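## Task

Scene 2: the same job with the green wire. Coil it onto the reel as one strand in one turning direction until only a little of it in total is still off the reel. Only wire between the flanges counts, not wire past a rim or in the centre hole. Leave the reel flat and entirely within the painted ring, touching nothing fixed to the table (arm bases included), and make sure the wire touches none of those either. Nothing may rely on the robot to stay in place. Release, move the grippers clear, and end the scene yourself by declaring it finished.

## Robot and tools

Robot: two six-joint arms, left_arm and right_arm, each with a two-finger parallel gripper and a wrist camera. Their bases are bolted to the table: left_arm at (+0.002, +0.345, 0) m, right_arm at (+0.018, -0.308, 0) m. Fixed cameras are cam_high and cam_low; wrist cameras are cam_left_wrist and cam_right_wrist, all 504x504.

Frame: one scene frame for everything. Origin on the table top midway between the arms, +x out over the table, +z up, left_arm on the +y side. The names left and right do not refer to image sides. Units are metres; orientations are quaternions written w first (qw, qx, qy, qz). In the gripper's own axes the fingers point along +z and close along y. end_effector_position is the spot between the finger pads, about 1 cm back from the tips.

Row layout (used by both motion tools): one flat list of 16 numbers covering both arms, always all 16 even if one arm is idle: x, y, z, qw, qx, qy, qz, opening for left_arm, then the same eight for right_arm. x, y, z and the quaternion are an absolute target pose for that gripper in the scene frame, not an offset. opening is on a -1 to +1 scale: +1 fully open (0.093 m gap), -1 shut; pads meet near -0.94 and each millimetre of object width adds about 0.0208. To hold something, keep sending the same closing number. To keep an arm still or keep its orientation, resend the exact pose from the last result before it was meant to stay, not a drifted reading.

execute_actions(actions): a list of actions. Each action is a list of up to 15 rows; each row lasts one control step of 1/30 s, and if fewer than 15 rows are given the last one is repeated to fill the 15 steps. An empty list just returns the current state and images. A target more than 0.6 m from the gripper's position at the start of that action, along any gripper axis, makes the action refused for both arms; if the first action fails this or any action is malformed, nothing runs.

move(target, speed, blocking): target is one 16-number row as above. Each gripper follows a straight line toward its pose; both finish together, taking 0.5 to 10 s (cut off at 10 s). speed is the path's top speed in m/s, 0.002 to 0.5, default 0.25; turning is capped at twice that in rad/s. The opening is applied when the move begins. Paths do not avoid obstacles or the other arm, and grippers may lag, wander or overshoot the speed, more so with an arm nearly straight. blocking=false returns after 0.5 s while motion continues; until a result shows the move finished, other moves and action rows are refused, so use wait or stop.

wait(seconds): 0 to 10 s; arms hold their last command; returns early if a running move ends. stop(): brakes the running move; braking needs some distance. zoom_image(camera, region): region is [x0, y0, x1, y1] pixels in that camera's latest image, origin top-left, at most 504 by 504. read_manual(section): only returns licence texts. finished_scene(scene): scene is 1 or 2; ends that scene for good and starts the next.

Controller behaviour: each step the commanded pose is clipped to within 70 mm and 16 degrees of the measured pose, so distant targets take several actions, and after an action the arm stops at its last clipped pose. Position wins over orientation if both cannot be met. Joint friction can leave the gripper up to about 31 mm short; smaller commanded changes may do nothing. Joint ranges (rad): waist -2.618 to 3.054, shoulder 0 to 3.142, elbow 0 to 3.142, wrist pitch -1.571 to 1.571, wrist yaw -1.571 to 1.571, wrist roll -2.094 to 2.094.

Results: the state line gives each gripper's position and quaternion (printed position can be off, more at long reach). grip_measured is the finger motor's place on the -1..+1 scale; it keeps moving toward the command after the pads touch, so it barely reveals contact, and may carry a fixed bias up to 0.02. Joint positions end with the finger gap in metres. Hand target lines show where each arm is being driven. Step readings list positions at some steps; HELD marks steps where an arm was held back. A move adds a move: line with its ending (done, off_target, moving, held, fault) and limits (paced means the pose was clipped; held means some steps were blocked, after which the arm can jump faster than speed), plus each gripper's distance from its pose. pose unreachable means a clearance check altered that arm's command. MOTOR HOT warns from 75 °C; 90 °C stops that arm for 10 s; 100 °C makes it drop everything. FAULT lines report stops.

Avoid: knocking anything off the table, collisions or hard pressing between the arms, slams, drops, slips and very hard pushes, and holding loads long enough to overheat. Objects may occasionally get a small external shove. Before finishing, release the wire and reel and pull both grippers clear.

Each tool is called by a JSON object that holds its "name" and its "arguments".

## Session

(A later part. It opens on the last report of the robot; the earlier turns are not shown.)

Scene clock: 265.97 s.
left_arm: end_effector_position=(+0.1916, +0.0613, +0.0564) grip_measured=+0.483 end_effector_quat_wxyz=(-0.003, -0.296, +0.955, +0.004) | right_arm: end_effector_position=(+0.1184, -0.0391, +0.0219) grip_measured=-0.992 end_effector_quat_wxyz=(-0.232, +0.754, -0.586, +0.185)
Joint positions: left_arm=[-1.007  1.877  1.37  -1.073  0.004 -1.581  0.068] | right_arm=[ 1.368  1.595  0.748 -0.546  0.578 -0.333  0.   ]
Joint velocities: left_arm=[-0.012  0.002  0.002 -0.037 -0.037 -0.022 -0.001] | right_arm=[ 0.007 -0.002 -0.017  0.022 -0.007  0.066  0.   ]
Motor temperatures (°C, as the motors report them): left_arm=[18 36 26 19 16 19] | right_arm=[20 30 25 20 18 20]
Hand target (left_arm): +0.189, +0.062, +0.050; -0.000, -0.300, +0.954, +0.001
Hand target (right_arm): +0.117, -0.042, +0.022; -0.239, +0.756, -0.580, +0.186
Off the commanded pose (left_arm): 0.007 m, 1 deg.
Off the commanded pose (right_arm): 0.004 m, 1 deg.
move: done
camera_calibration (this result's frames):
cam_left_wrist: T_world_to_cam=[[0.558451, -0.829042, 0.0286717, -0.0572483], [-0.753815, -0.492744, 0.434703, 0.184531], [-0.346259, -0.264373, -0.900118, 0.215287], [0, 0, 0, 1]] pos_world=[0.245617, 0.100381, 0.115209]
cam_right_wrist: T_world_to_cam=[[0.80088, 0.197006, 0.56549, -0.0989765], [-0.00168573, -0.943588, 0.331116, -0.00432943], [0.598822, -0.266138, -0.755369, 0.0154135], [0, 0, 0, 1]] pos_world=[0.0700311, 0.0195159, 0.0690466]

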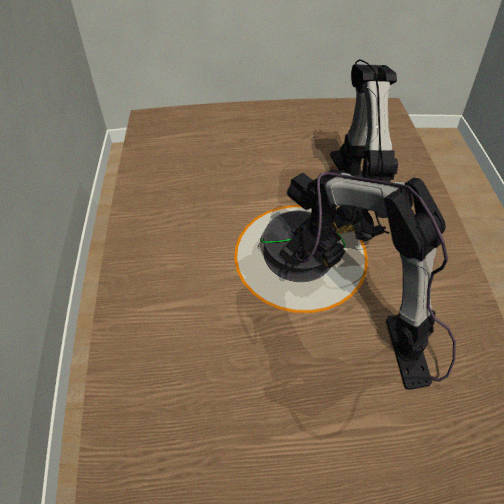

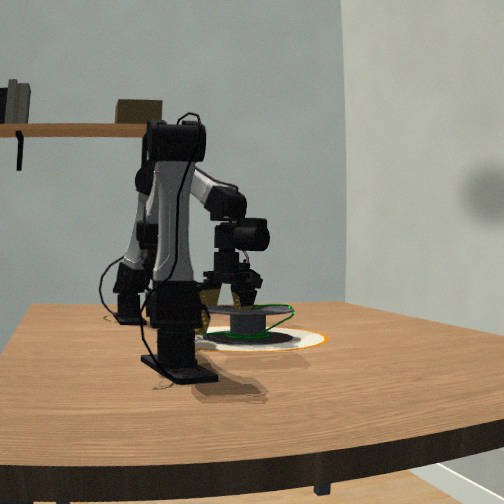

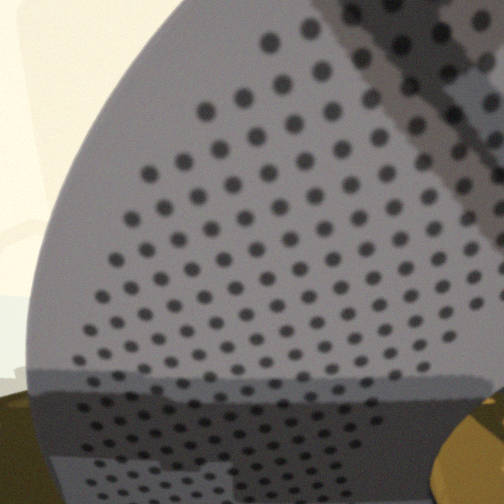

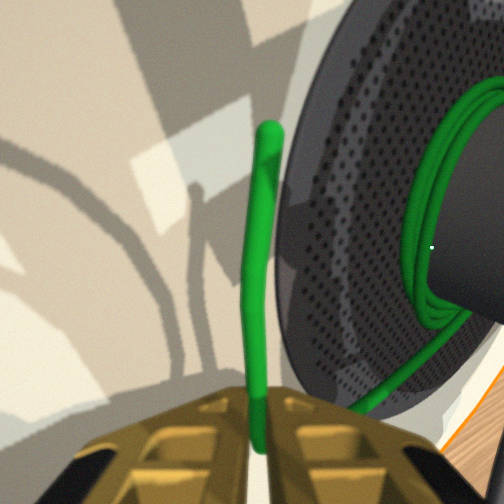

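{"name": "move", "arguments": {"target": [0.178,0.052,0.05,0,-0.4226,0.9063,0,0.25, 0.131,-0.038,0.024,0.3462,-0.7424,0.5199,-0.2424,-1], "speed": 0.1}}

Scene clock: 268.50 s.
left_arm: end_effector_position=(+0.1810, +0.0550, +0.0563) grip_measured=+0.482 end_effector_quat_wxyz=(-0.002, -0.420, +0.907, +0.005) | right_arm: end_effector_position=(+0.1328, -0.0342, +0.0221) grip_measured=-0.992 end_effector_quat_wxyz=(-0.339, +0.742, -0.524, +0.243)
Joint positions: left_arm=[-1.044  1.877  1.37  -1.074  0.002 -1.884  0.068] | right_arm=[ 1.424  1.595  0.585 -0.223  0.807 -0.459  0.   ]
Joint velocities: left_arm=[ 0.017  0.007  0.017 -0.007  0.007 -0.095  0.001] | right_arm=[ 0.007  0.007 -0.007  0.037 -0.051 -0.066  0.   ]
Motor temperatures (°C, as the motors report them): left_arm=[18 36 26 19 16 19] | right_arm=[20 30 25 20 18 20]
Hand target (left_arm): +0.178, +0.053, +0.050; -0.000, -0.423, +0.906, +0.001
Hand target (right_arm): +0.132, -0.037, +0.023; -0.346, +0.742, -0.519, +0.245
Off the commanded pose (left_arm): 0.008 m, 1 deg.
Off the commanded pose (right_arm): 0.005 m, 1 deg.
move: done
camera_calibration (this result's frames):
cam_left_wrist: T_world_to_cam=[[0.7566, -0.653338, 0.0265649, -0.101905], [-0.598652, -0.675785, 0.430035, 0.155764], [-0.263006, -0.341267, -0.902421, 0.199183], [0, 0, 0, 1]] pos_world=[0.222736, 0.106659, 0.115471]
cam_right_wrist: T_world_to_cam=[[0.61836, 0.210871, 0.757076, -0.0911129], [0.0134166, -0.966022, 0.258111, -0.000932134], [0.78578, -0.149449, -0.600179, -0.0160116], [0, 0, 0, 1]] pos_world=[0.0689347, 0.0159197, 0.0596101]

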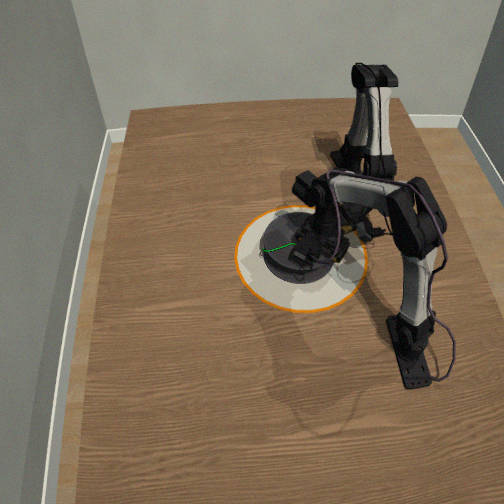

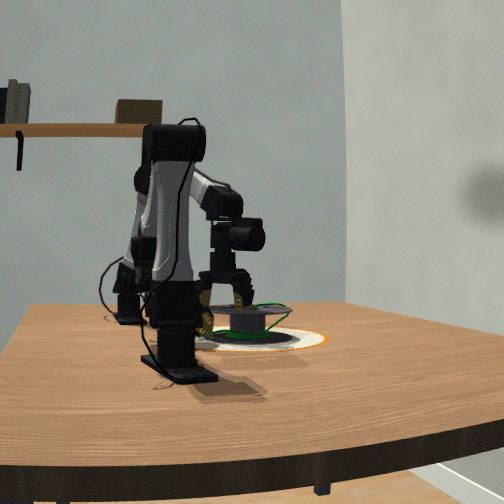

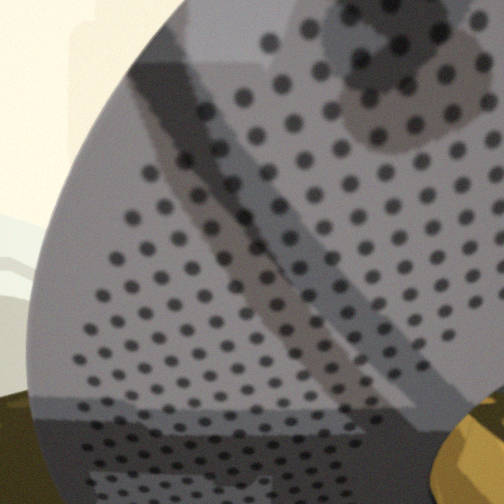

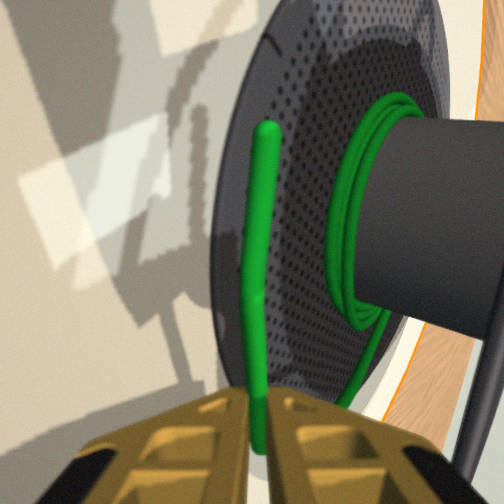

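{"name": "move", "arguments": {"target": [0.173,0.045,0.05,0,-0.4848,0.8746,0,0.25, 0.140,-0.033,0.024,0.3462,-0.7424,0.5199,-0.2424,-1], "speed": 0.1}}

Scene clock: 270.10 s.
left_arm: end_effector_position=(+0.1749, +0.0521, +0.0563) grip_measured=+0.482 end_effector_quat_wxyz=(-0.000, -0.483, +0.876, +0.007) | right_arm: end_effector_position=(+0.1378, -0.0289, +0.0250) grip_measured=-0.992 end_effector_quat_wxyz=(-0.346, +0.743, -0.518, +0.244)
Joint positions: left_arm=[-1.065  1.877  1.37  -1.077  0.    -2.045  0.068] | right_arm=[ 1.405  1.595  0.585 -0.181  0.808 -0.51   0.   ]
Joint velocities: left_arm=[-0.012  0.012  0.007 -0.007  0.037  0.007  0.001] | right_arm=[ 0.007  0.007 -0.002 -0.007 -0.022 -0.066  0.   ]
Motor temperatures (°C, as the motors report them): left_arm=[18 36 26 19 16 19] | right_arm=[20 30 25 20 18 20]
Hand target (left_arm): +0.173, +0.045, +0.050; -0.000, -0.485, +0.875, +0.001
Hand target (right_arm): +0.140, -0.033, +0.024; -0.346, +0.742, -0.520, +0.242
Off the commanded pose (left_arm): 0.010 m, 1 deg.
Off the commanded pose (right_arm): 0.005 m, 0 deg.
move: done
camera_calibration (this result's frames):
cam_left_wrist: T_world_to_cam=[[0.84031, -0.541514, 0.0253303, -0.119622], [-0.499148, -0.754647, 0.425863, 0.137113], [-0.211495, -0.3705, -0.904433, 0.189233], [0, 0, 0, 1]] pos_world=[0.208982, 0.108806, 0.115787]
cam_right_wrist: T_world_to_cam=[[0.605608, 0.215034, 0.766158, -0.0958741], [0.0236836, -0.967242, 0.252751, 0.0020664], [0.79541, -0.134922, -0.590862, -0.0185694], [0, 0, 0, 1]] pos_world=[0.0727835, 0.0201095, 0.0619605]

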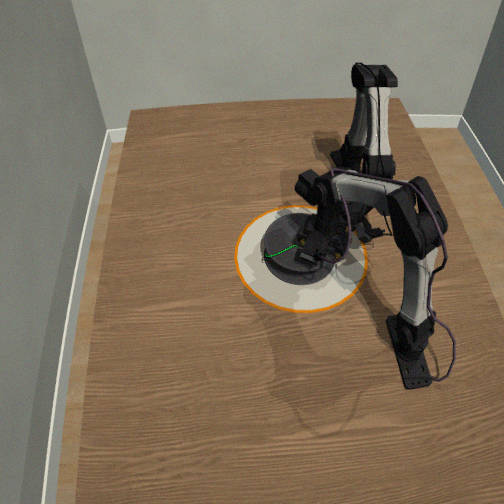

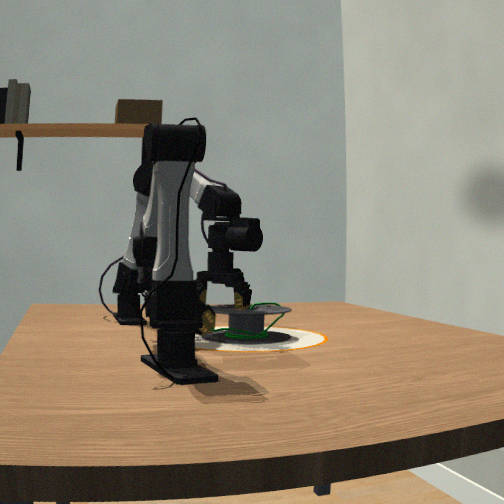

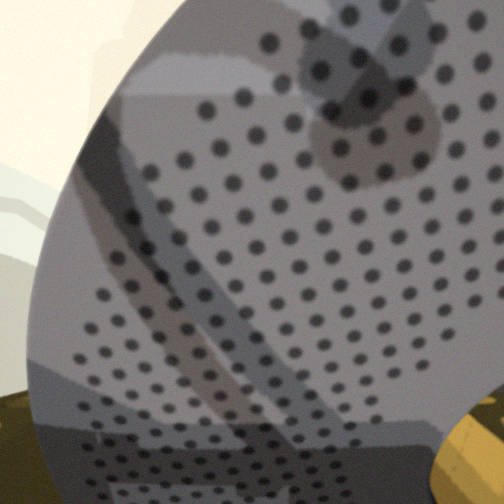

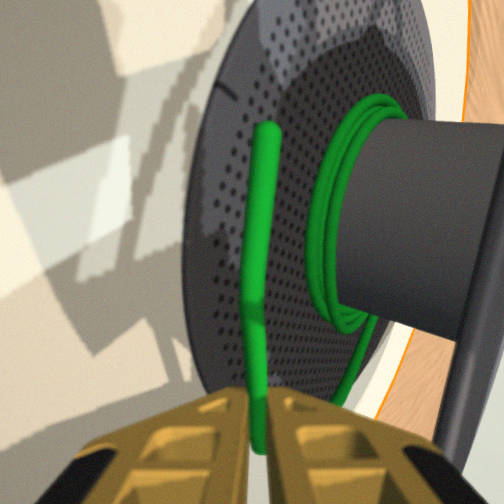

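{"name": "move", "arguments": {"target": [0.173,0.045,0.05,0,-0.4848,0.8746,0,0.25, 0.140,-0.033,0.024,0.3462,-0.7424,0.5199,-0.2424,-0.7], "speed": 0.1}}

{"name": "move", "arguments": {"target": [0.173,0.045,0.05,0,-0.4848,0.8746,0,0.25, 0.105,-0.046,0.052,0.3462,-0.7424,0.5199,-0.2424,-0.7], "speed": 0.12}}

Scene clock: 271.37 s.
left_arm: end_effector_position=(+0.1747, +0.0523, +0.0563) grip_measured=+0.482 end_effector_quat_wxyz=(-0.000, -0.486, +0.874, +0.007) | right_arm: end_effector_position=(+0.1372, -0.0288, +0.0244) grip_measured=-0.703 end_effector_quat_wxyz=(-0.345, +0.745, -0.517, +0.242)
Joint positions: left_arm=[-1.065  1.877  1.37  -1.078  0.    -2.052  0.068] | right_arm=[ 1.405  1.595  0.585 -0.182  0.803 -0.511  0.011]
Joint velocities: left_arm=[ 0.037 -0.002 -0.012  0.066 -0.022  0.022  0.   ] | right_arm=[-0.012 -0.007 -0.007  0.051  0.022 -0.037 -0.   ]
Motor temperatures (°C, as the motors report them): left_arm=[18 36 26 19 16 19] | right_arm=[20 30 25 20 18 20]
Hand target (left_arm): +0.173, +0.045, +0.050; -0.000, -0.485, +0.875, +0.000
Hand target (right_arm): +0.140, -0.033, +0.024; -0.346, +0.742, -0.520, +0.242
Off the commanded pose (left_arm): 0.010 m, 1 deg.
Off the commanded pose (right_arm): 0.005 m, 0 deg.
move: done
camera_calibration (this result's frames):
cam_left_wrist: T_world_to_cam=[[0.844021, -0.535757, 0.0243523, -0.120211], [-0.493742, -0.758498, 0.425323, 0.136404], [-0.209399, -0.371005, -0.904714, 0.188923], [0, 0, 0, 1]] pos_world=[0.208369, 0.10915, 0.115833]
cam_right_wrist: T_world_to_cam=[[0.60834, 0.217837, 0.763197, -0.0952931], [0.0272606, -0.966764, 0.254212, 0.00180256], [0.793208, -0.133842, -0.59406, -0.0180485], [0, 0, 0, 1]] pos_world=[0.0722377, 0.0200854, 0.0615472]

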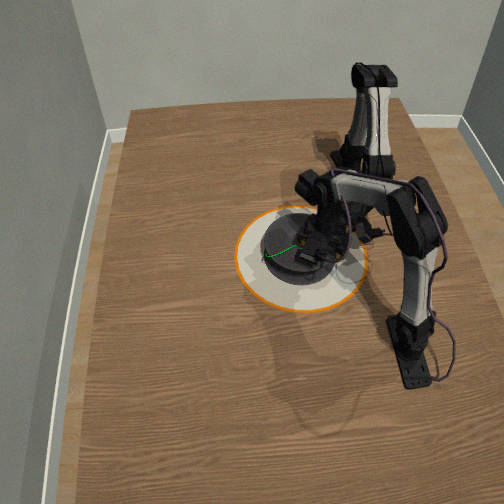

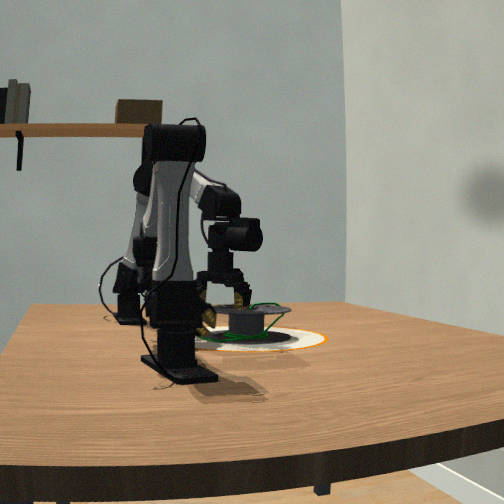

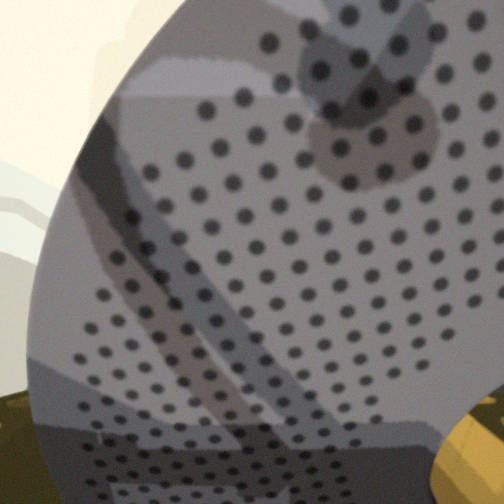

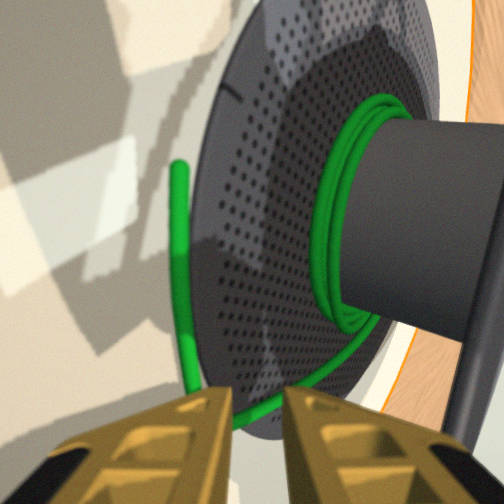

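Scene clock: 272.43 s.
left_arm: end_effector_position=(+0.1746, +0.0524, +0.0563) grip_measured=+0.482 end_effector_quat_wxyz=(-0.000, -0.486, +0.874, +0.007) | right_arm: end_effector_position=(+0.1077, -0.0507, +0.0443) grip_measured=-0.703 end_effector_quat_wxyz=(-0.337, +0.746, -0.519, +0.247)
Joint positions: left_arm=[-1.065  1.877  1.37  -1.079  0.    -2.052  0.068] | right_arm=[ 1.543  1.496  0.617 -0.481  0.843 -0.304  0.011]
Joint velocities: left_arm=[-0.027  0.007 -0.007  0.066  0.037  0.037 -0.   ] | right_arm=[-0.012 -0.007  0.002  0.007  0.037 -0.007 -0.001]
Motor temperatures (°C, as the motors report them): left_arm=[18 36 26 19 16 19] | right_arm=[20 30 25 20 18 20]
Hand target (left_arm): +0.173, +0.045, +0.050; -0.000, -0.485, +0.875, +0.000
Hand target (right_arm): +0.106, -0.046, +0.053; -0.347, +0.742, -0.519, +0.245
Off the commanded pose (left_arm): 0.010 m, 1 deg.
Off the commanded pose (right_arm): 0.009 m, 1 deg.
move: done
camera_calibration (this result's frames):
cam_left_wrist: T_world_to_cam=[[0.844025, -0.535765, 0.0240127, -0.12011], [-0.49366, -0.758638, 0.425169, 0.136442], [-0.209574, -0.370708, -0.904795, 0.188964], [0, 0, 0, 1]] pos_world=[0.208333, 0.10921, 0.115847]
cam_right_wrist: T_world_to_cam=[[0.611515, 0.225451, 0.758434, -0.087465], [0.0194326, -0.962537, 0.270454, -0.023246], [0.790994, -0.150648, -0.592986, 0.0135867], [0, 0, 0, 1]] pos_world=[0.0431909, -0.00060927, 0.0806801]

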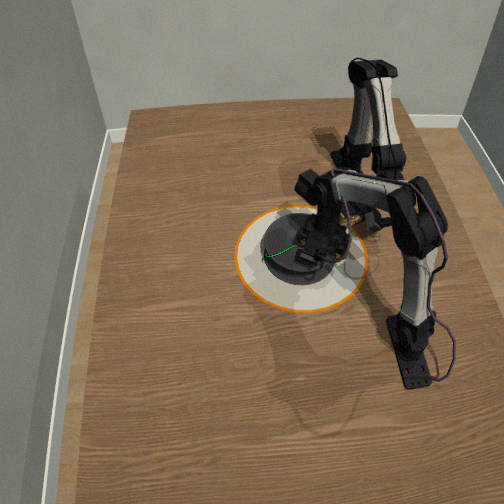

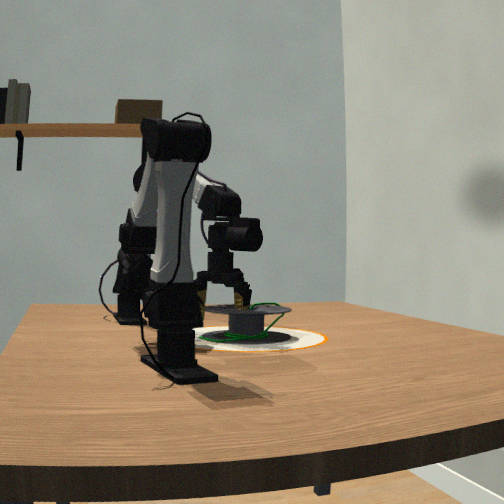

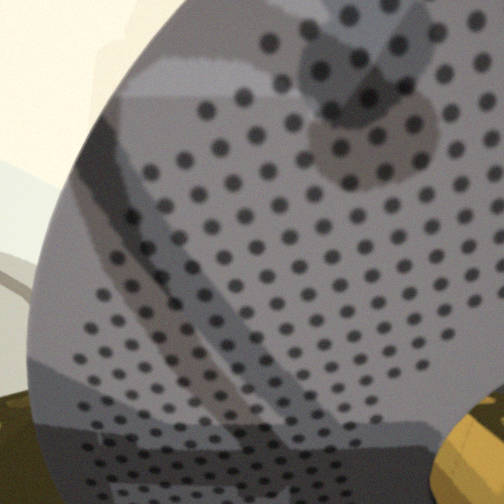

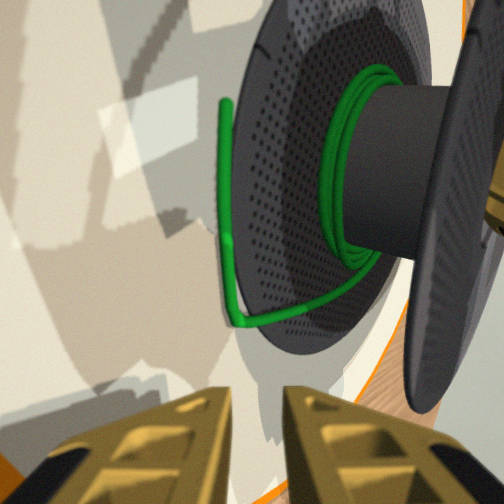

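{"name": "move", "arguments": {"target": [0.175,0.052,0.055,0,-0.4848,0.8746,0,1, 0.09,-0.06,0.06,0.2011,-0.7506,0.6078,-0.1629,-0.4], "speed": 0.3}}

{"name": "move", "arguments": {"target": [0.23,0.04,0.125,0,0.2588,0.9659,0,1, 0.075,-0.07,0.07,0,-0.7373,0.6756,0,-0.4], "speed": 0.45}}

{"name": "move", "arguments": {"target": [0.281,0.0065,0.10,0,0.7934,0.6088,0,1, 0.075,-0.07,0.07,0,-0.7373,0.6756,0,-0.4], "speed": 0.45}}

Scene clock: 283.93 s.
left_arm: end_effector_position=(+0.1754, +0.0516, +0.0563) grip_measured=+0.991 end_effector_quat_wxyz=(+0.000, -0.486, +0.874, +0.005) | right_arm: end_effector_position=(+0.0892, -0.0632, +0.0548) grip_measured=-0.403 end_effector_quat_wxyz=(-0.201, +0.756, -0.600, +0.170)
Joint positions: left_arm=[-1.065  1.877  1.37  -1.074 -0.001 -2.052  0.093] | right_arm=[ 1.454  1.463  0.805 -0.83   0.527 -0.194  0.026]
Joint velocities: left_arm=[-0.002 -0.017  0.027 -0.022 -0.007 -0.022 -0.002] | right_arm=[-0.012 -0.007  0.012  0.007 -0.051  0.051  0.   ]
Motor temperatures (°C, as the motors report them): left_arm=[18 35 26 19 16 19] | right_arm=[20 30 26 20 18 20]
Hand target (left_arm): +0.175, +0.052, +0.055; -0.000, -0.485, +0.875, +0.000
Hand target (right_arm): +0.089, -0.060, +0.061; -0.201, +0.751, -0.608, +0.160
Off the commanded pose (left_arm): 0.001 m, 1 deg.
Off the commanded pose (right_arm): 0.006 m, 1 deg.
move: done
camera_calibration (this result's frames):
cam_left_wrist: T_world_to_cam=[[0.843925, -0.535707, 0.0284423, -0.121366], [-0.495141, -0.757421, 0.425617, 0.136418], [-0.206463, -0.373271, -0.904456, 0.188398], [0, 0, 0, 1]] pos_world=[0.208867, 0.108633, 0.115788]
cam_right_wrist: T_world_to_cam=[[0.841174, 0.189347, 0.506531, -0.0902876], [-0.00177801, -0.935722, 0.352735, -0.0387163], [0.540761, -0.297612, -0.786768, 0.056179], [0, 0, 0, 1]] pos_world=[0.0454994, -0.00241244, 0.10359]

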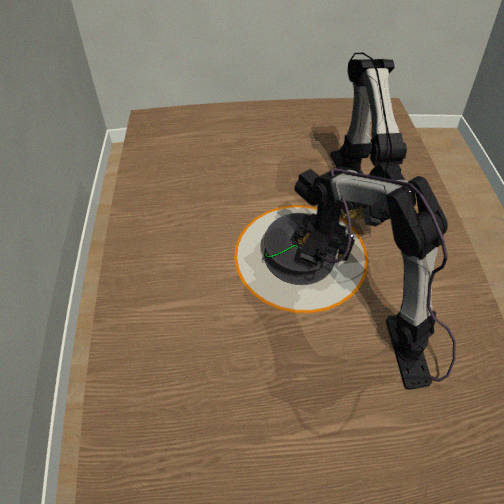

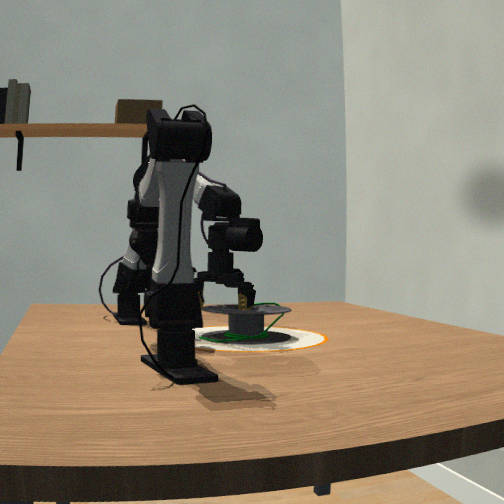

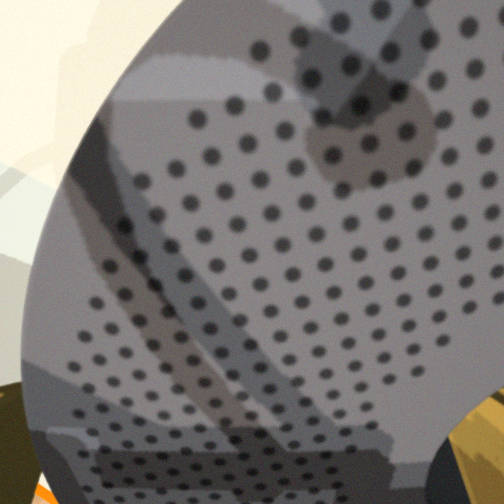

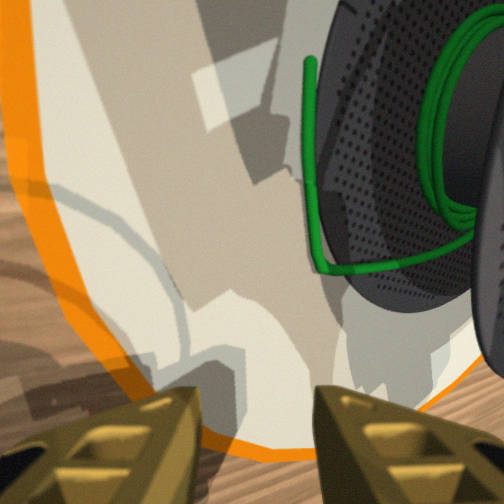

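Scene clock: 286.37 s.
left_arm: end_effector_position=(+0.2273, +0.0374, +0.1271) grip_measured=+0.992 end_effector_quat_wxyz=(+0.008, +0.259, +0.966, -0.005) | right_arm: end_effector_position=(+0.0728, -0.0709, +0.0722) grip_measured=-0.403 end_effector_quat_wxyz=(-0.013, +0.739, -0.674, -0.007)
Joint positions: left_arm=[-0.967  1.977  1.791 -1.365 -0.001 -0.415  0.093] | right_arm=[ 1.172  1.463  0.977 -1.056  0.001 -0.317  0.026]
Joint velocities: left_arm=[-0.012  0.007 -0.017 -0.051 -0.022 -0.037  0.001] | right_arm=[ 0.002  0.002  0.002 -0.007  0.022 -0.081  0.001]
Motor temperatures (°C, as the motors report them): left_arm=[18 35 26 19 16 19] | right_arm=[20 29 26 20 18 20]
Hand target (left_arm): +0.230, +0.039, +0.125; +0.001, +0.259, +0.966, -0.001
Hand target (right_arm): +0.073, -0.070, +0.071; +0.001, +0.737, -0.676, -0.007
Off the commanded pose (left_arm): 0.004 m, 1 deg.
Off the commanded pose (right_arm): 0.003 m, 2 deg.
move: done
camera_calibration (this result's frames):
cam_left_wrist: T_world_to_cam=[[-0.508323, -0.860051, 0.0438123, 0.142674], [-0.773948, 0.478559, 0.414711, 0.139714], [-0.37764, 0.176899, -0.908898, 0.276737], [0, 0, 0, 1]] pos_world=[0.285163, 0.00689111, 0.187333]
cam_right_wrist: T_world_to_cam=[[0.996644, 0.0813895, 0.00873485, -0.0668483], [0.0722531, -0.924843, 0.373424, -0.058206], [0.0384711, -0.37154, -0.92762, 0.117978], [0, 0, 0, 1]] pos_world=[0.0662907, -0.00455706, 0.131758]

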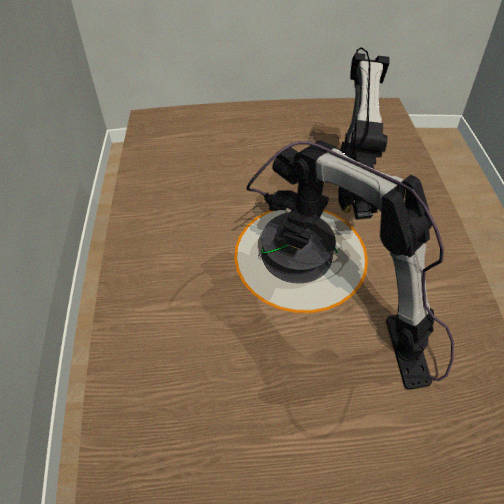

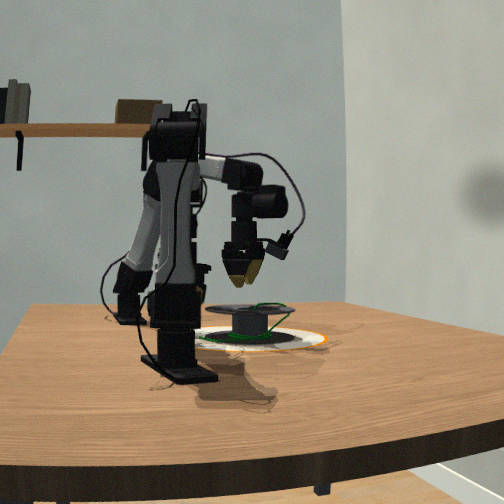

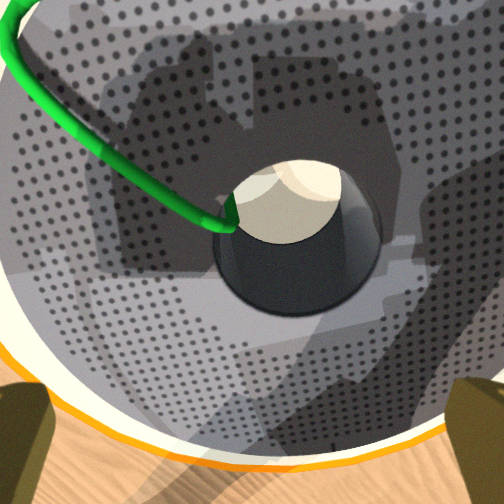

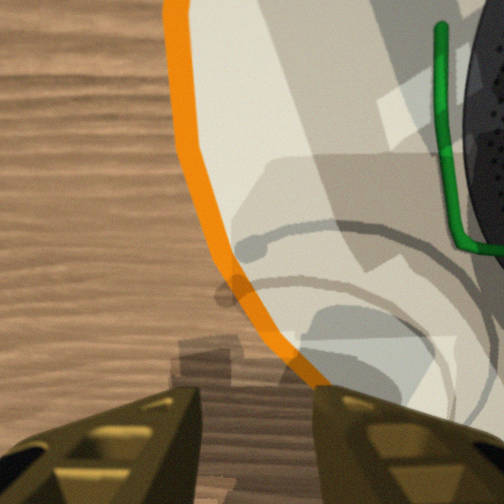

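Scene clock: 288.53 s.
left_arm: end_effector_position=(+0.2782, +0.0029, +0.1036) grip_measured=+0.992 end_effector_quat_wxyz=(+0.009, +0.793, +0.609, +0.001) | right_arm: end_effector_position=(+0.0726, -0.0720, +0.0690) grip_measured=-0.403 end_effector_quat_wxyz=(-0.006, +0.739, -0.674, -0.003)
Joint positions: left_arm=[-0.919  2.24   2.1   -1.413 -0.001  0.941  0.093] | right_arm=[ 1.172  1.477  0.977 -1.057  0.001 -0.317  0.026]
Joint velocities: left_arm=[-0.012 -0.027 -0.007  0.022 -0.051  0.007  0.   ] | right_arm=[ 0.007  0.007 -0.002  0.007 -0.007 -0.081  0.   ]
Motor temperatures (°C, as the motors report them): left_arm=[18 35 26 19 16 19] | right_arm=[20 29 26 20 18 20]
Hand target (left_arm): +0.281, +0.005, +0.101; +0.001, +0.793, +0.609, -0.000
Hand target (right_arm): +0.075, -0.070, +0.070; -0.000, +0.737, -0.676, -0.000
Off the commanded pose (left_arm): 0.006 m, 1 deg.
Off the commanded pose (right_arm): 0.003 m, 1 deg.
move: done
camera_calibration (this result's frames):
cam_left_wrist: T_world_to_cam=[[-0.963266, 0.267678, 0.0216246, 0.265563], [0.25152, 0.871033, 0.421948, -0.0817776], [0.0941104, 0.411887, -0.906362, 0.148538], [0, 0, 0, 1]] pos_world=[0.262397, -0.0610354, 0.163393]
cam_right_wrist: T_world_to_cam=[[0.996667, 0.0814896, 0.00378954, -0.0661465], [0.0736445, -0.918755, 0.387898, -0.0586185], [0.0350913, -0.386326, -0.921694, 0.113364], [0, 0, 0, 1]] pos_world=[0.0662649, -0.00467015, 0.127476]

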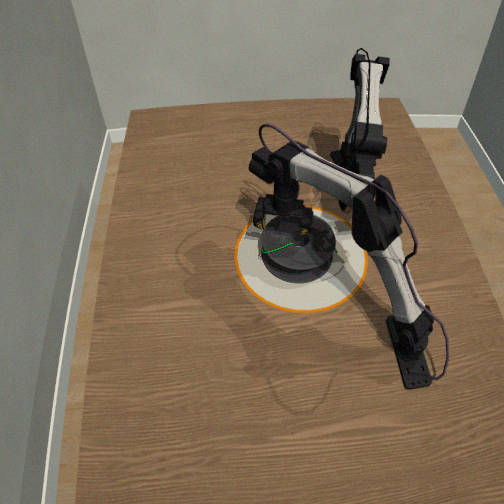

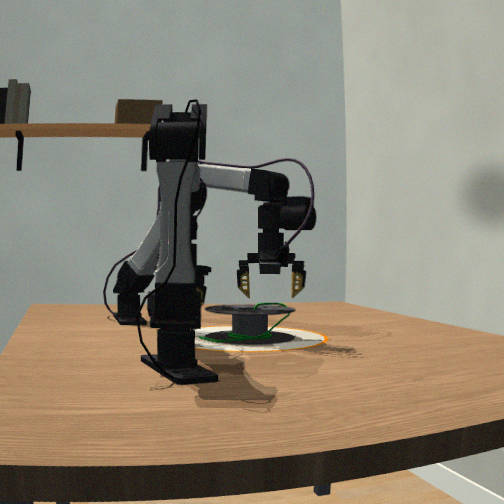

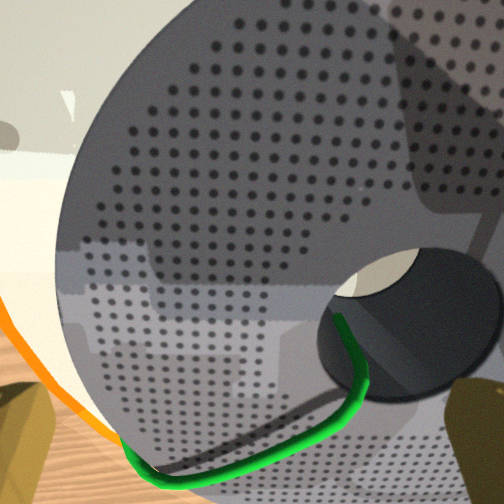

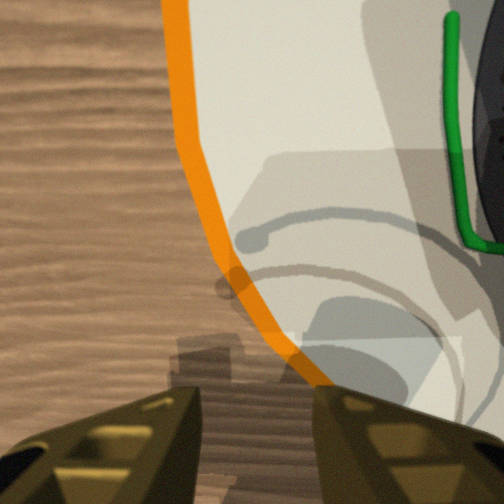

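{"name": "execute_actions", "arguments": {"actions": []}}

Scene clock: 291.20 s.
left_arm: end_effector_position=(+0.2780, +0.0031, +0.1037) grip_measured=+0.992 end_effector_quat_wxyz=(+0.009, +0.794, +0.608, +0.001) | right_arm: end_effector_position=(+0.0726, -0.0720, +0.0690) grip_measured=-0.403 end_effector_quat_wxyz=(-0.006, +0.739, -0.674, -0.003)
Joint positions: left_arm=[-0.919  2.24   2.101 -1.414 -0.001  0.943  0.093] | right_arm=[ 1.172  1.477  0.977 -1.057  0.001 -0.317  0.026]
Joint velocities: left_arm=[-0.017 -0.002 -0.002  0.081 -0.022 -0.022 -0.   ] | right_arm=[-0.007 -0.012 -0.012  0.007 -0.037 -0.037 -0.   ]
Motor temperatures (°C, as the motors report them): left_arm=[18 36 27 19 16 19] | right_arm=[20 29 26 20 18 20]
Hand target (left_arm): +0.281, +0.005, +0.101; +0.001, +0.793, +0.609, -0.000
Hand target (right_arm): +0.075, -0.070, +0.070; -0.000, +0.737, -0.676, -0.000
Off the commanded pose (left_arm): 0.006 m, 1 deg.
Off the commanded pose (right_arm): 0.003 m, 1 deg.
camera_calibration (this result's frames):
cam_left_wrist: T_world_to_cam=[[-0.962533, 0.270228, 0.0225304, 0.265022], [0.254133, 0.869968, 0.422579, -0.0827536], [0.0945921, 0.412471, -0.906046, 0.148377], [0, 0, 0, 1]] pos_world=[0.262087, -0.0608248, 0.163435]
cam_right_wrist: T_world_to_cam=[[0.996667, 0.0814896, 0.00378954, -0.0661465], [0.0736445, -0.918755, 0.387898, -0.0586185], [0.0350913, -0.386326, -0.921694, 0.113364], [0, 0, 0, 1]] pos_world=[0.0662649, -0.00467015, 0.127476]

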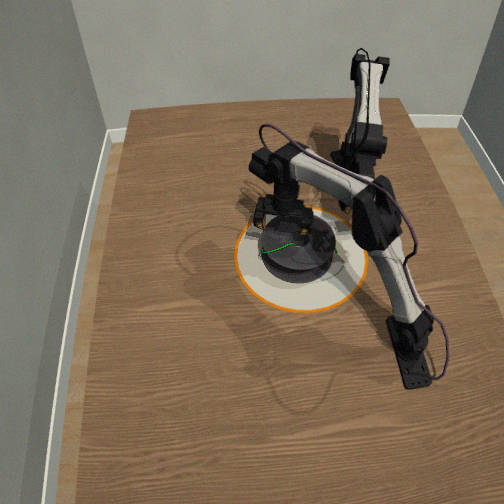

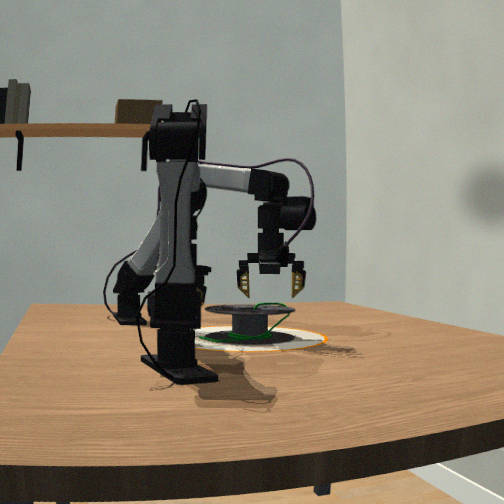

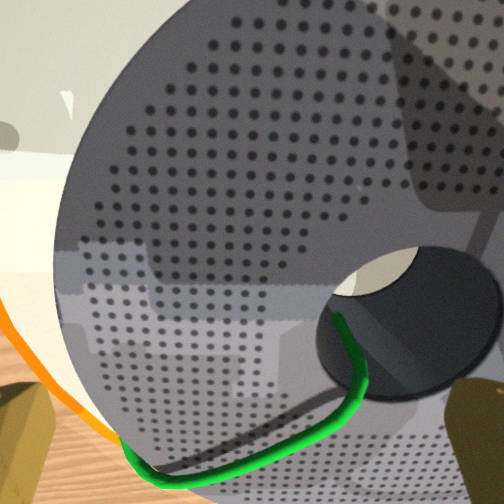

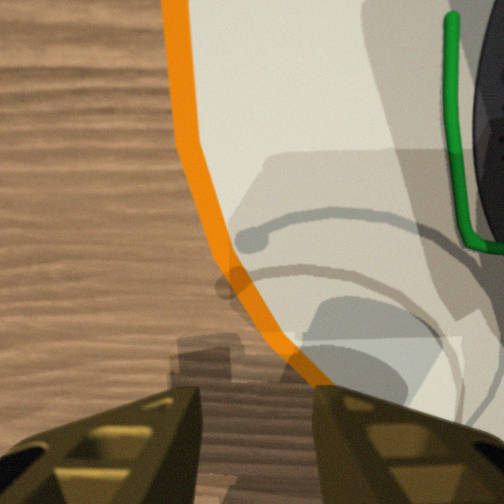

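{"name": "move", "arguments": {"target": [0.292,-0.004,0.100,0,0.7934,0.6088,0,1, 0.073,-0.072,0.069,0,-0.7373,0.6756,0,-0.4], "speed": 0.2}}

Scene clock: 294.97 s.
left_arm: end_effector_position=(+0.2901, -0.0069, +0.1018) grip_measured=+0.992 end_effector_quat_wxyz=(+0.008, +0.794, +0.608, +0.001) | right_arm: end_effector_position=(+0.0726, -0.0720, +0.0690) grip_measured=-0.403 end_effector_quat_wxyz=(-0.006, +0.739, -0.674, -0.003)
Joint positions: left_arm=[-0.912  2.328  2.243 -1.47  -0.001  0.949  0.093] | right_arm=[ 1.172  1.477  0.977 -1.057  0.001 -0.317  0.026]
Joint velocities: left_arm=[-0.012 -0.007 -0.002 -0.037  0.037  0.022 -0.   ] | right_arm=[ 0.007 -0.002 -0.002  0.11   0.081 -0.051 -0.001]
Motor temperatures (°C, as the motors report them): left_arm=[18 36 27 19 16 19] | right_arm=[20 29 26 20 18 20]
Hand target (left_arm): +0.292, -0.004, +0.100; +0.000, +0.793, +0.609, -0.000
Hand target (right_arm): +0.073, -0.072, +0.069; -0.000, +0.737, -0.676, -0.000
Off the commanded pose (left_arm): 0.004 m, 1 deg.
Off the commanded pose (right_arm): 0.000 m, 1 deg.
move: done
camera_calibration (this result's frames):
cam_left_wrist: T_world_to_cam=[[-0.962707, 0.26945, 0.0243468, 0.279262], [0.254048, 0.869381, 0.423835, -0.0764069], [0.0930357, 0.414214, -0.905412, 0.150011], [0, 0, 0, 1]] pos_world=[0.274302, -0.0709571, 0.161406]
cam_right_wrist: T_world_to_cam=[[0.996667, 0.0814896, 0.00378954, -0.0661465], [0.0736445, -0.918755, 0.387898, -0.0586185], [0.0350913, -0.386326, -0.921694, 0.113364], [0, 0, 0, 1]] pos_world=[0.0662649, -0.00467015, 0.127476]

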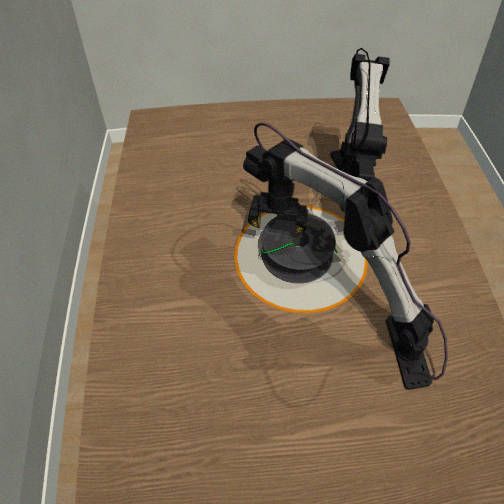

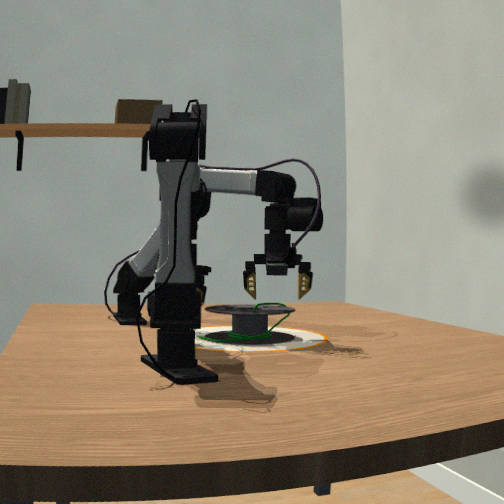

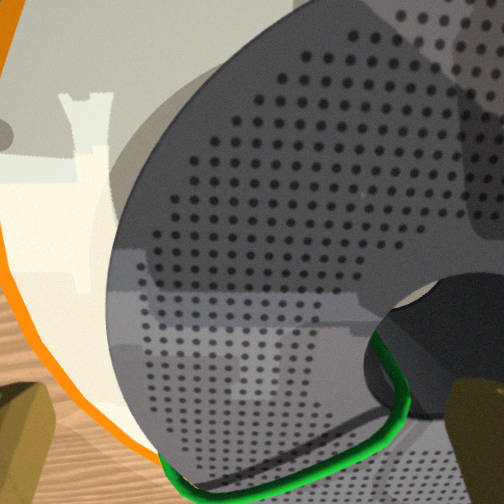

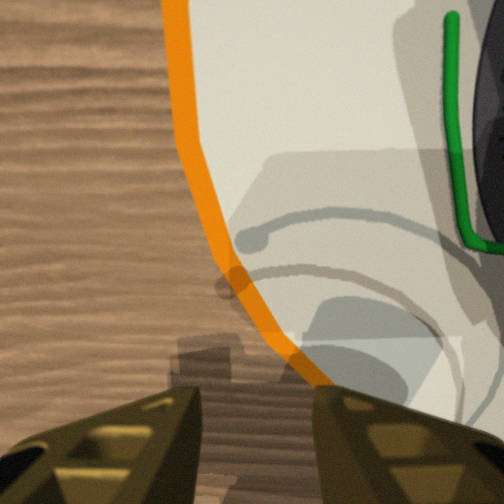

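{"name": "move", "arguments": {"target": [0.292,-0.005,0.050,0,0.7934,0.6088,0,1, 0.073,-0.072,0.069,0,-0.7373,0.6756,0,-0.4], "speed": 0.15}}

{"name": "move", "arguments": {"target": [0.290,-0.006,0.050,0,0.7934,0.6088,0,0.25, 0.073,-0.072,0.069,0,-0.7373,0.6756,0,-0.4], "speed": 0.1}}

Scene clock: 296.50 s.
left_arm: end_effector_position=(+0.2891, -0.0056, +0.0551) grip_measured=+0.992 end_effector_quat_wxyz=(-0.002, +0.794, +0.608, +0.001) | right_arm: end_effector_position=(+0.0726, -0.0720, +0.0690) grip_measured=-0.403 end_effector_quat_wxyz=(-0.006, +0.739, -0.674, -0.003)
Joint positions: left_arm=[-0.912  2.328  2.057 -1.303 -0.001  0.949  0.093] | right_arm=[ 1.172  1.477  0.977 -1.057  0.001 -0.317  0.026]
Joint velocities: left_arm=[-0.002 -0.002 -0.012 -0.022 -0.022 -0.007  0.   ] | right_arm=[ 0.007 -0.007  0.007  0.007 -0.007 -0.095 -0.   ]
Motor temperatures (°C, as the motors report them): left_arm=[18 36 27 19 16 19] | right_arm=[20 29 26 20 18 20]
Hand target (left_arm): +0.292, -0.005, +0.050; -0.000, +0.793, +0.609, -0.000
Hand target (right_arm): +0.073, -0.072, +0.069; -0.000, +0.737, -0.676, -0.000
Off the commanded pose (left_arm): 0.006 m, 0 deg.
Off the commanded pose (right_arm): 0.000 m, 1 deg.
move: done
camera_calibration (this result's frames):
cam_left_wrist: T_world_to_cam=[[-0.962339, 0.268979, 0.0394159, 0.27815], [0.258994, 0.863076, 0.433616, -0.0595355], [0.0826145, 0.427494, -0.900235, 0.110137], [0, 0, 0, 1]] pos_world=[0.273995, -0.0705159, 0.114002]
cam_right_wrist: T_world_to_cam=[[0.996667, 0.0814896, 0.00378954, -0.0661465], [0.0736445, -0.918755, 0.387898, -0.0586185], [0.0350913, -0.386326, -0.921694, 0.113364], [0, 0, 0, 1]] pos_world=[0.0662649, -0.00467015, 0.127476]

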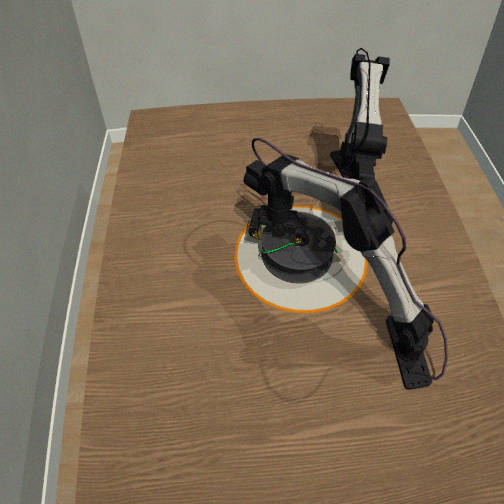

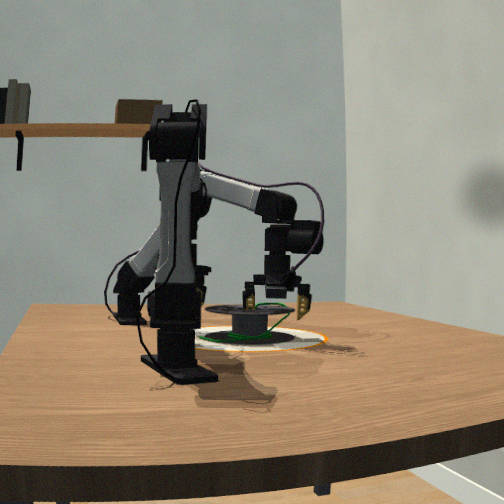

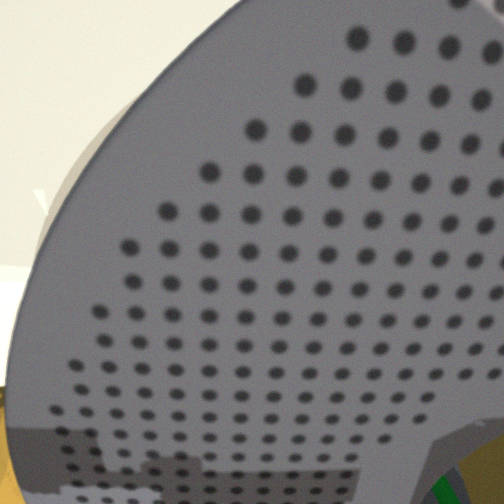

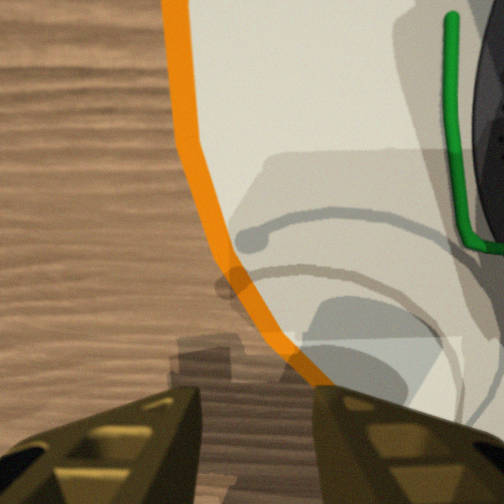

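Scene clock: 297.20 s.
left_arm: end_effector_position=(+0.2889, -0.0056, +0.0551) grip_measured=+0.493 end_effector_quat_wxyz=(-0.002, +0.794, +0.608, +0.000) | right_arm: end_effector_position=(+0.0726, -0.0720, +0.0690) grip_measured=-0.403 end_effector_quat_wxyz=(-0.006, +0.739, -0.674, -0.003)
Joint positions: left_arm=[-0.912  2.328  2.057 -1.304 -0.     0.951  0.069] | right_arm=[ 1.172  1.477  0.977 -1.057  0.001 -0.317  0.026]
Joint velocities: left_arm=[ 0.022 -0.007  0.012  0.066 -0.095 -0.007  0.001] | right_arm=[-0.002 -0.002 -0.007 -0.022  0.007  0.066  0.   ]
Motor temperatures (°C, as the motors report them): left_arm=[18 37 27 19 16 19] | right_arm=[20 29 26 20 18 20]
Hand target (left_arm): +0.290, -0.006, +0.050; -0.000, +0.793, +0.609, -0.000
Hand target (right_arm): +0.073, -0.072, +0.069; -0.000, +0.737, -0.676, -0.000
Off the commanded pose (left_arm): 0.005 m, 0 deg.
Off the commanded pose (right_arm): 0.000 m, 1 deg.
move: done
camera_calibration (this result's frames):
cam_left_wrist: T_world_to_cam=[[-0.961987, 0.270093, 0.0403881, 0.277815], [0.260469, 0.862966, 0.43295, -0.0598281], [0.0820832, 0.427012, -0.900513, 0.110342], [0, 0, 0, 1]] pos_world=[0.27378, -0.0705237, 0.114047]
cam_right_wrist: T_world_to_cam=[[0.996667, 0.0814896, 0.00378954, -0.0661465], [0.0736445, -0.918755, 0.387898, -0.0586185], [0.0350913, -0.386326, -0.921694, 0.113364], [0, 0, 0, 1]] pos_world=[0.0662649, -0.00467015, 0.127476]

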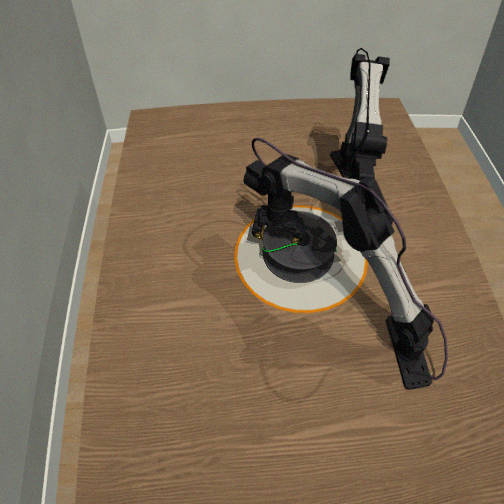

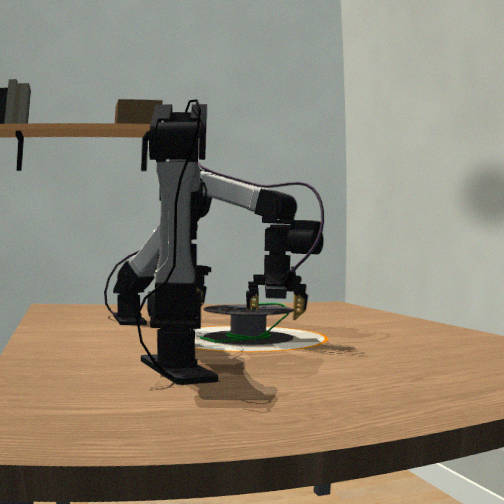

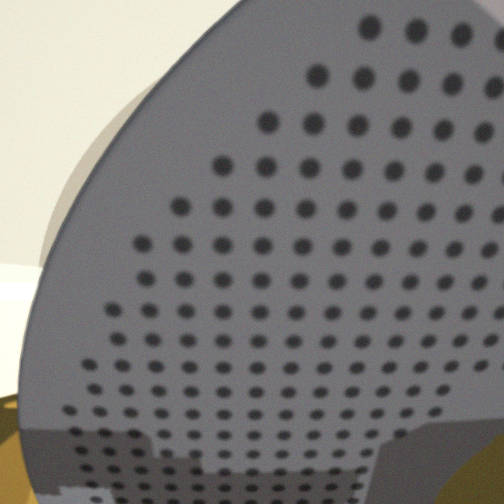

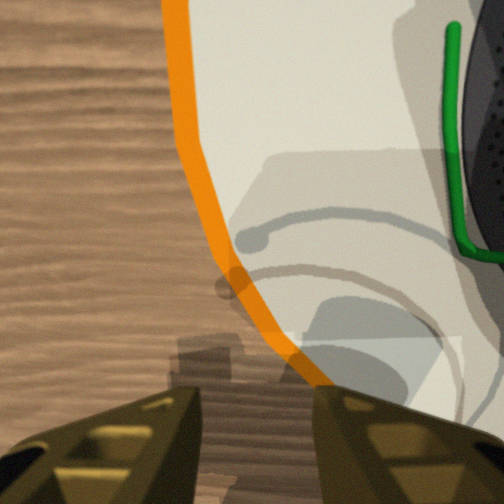

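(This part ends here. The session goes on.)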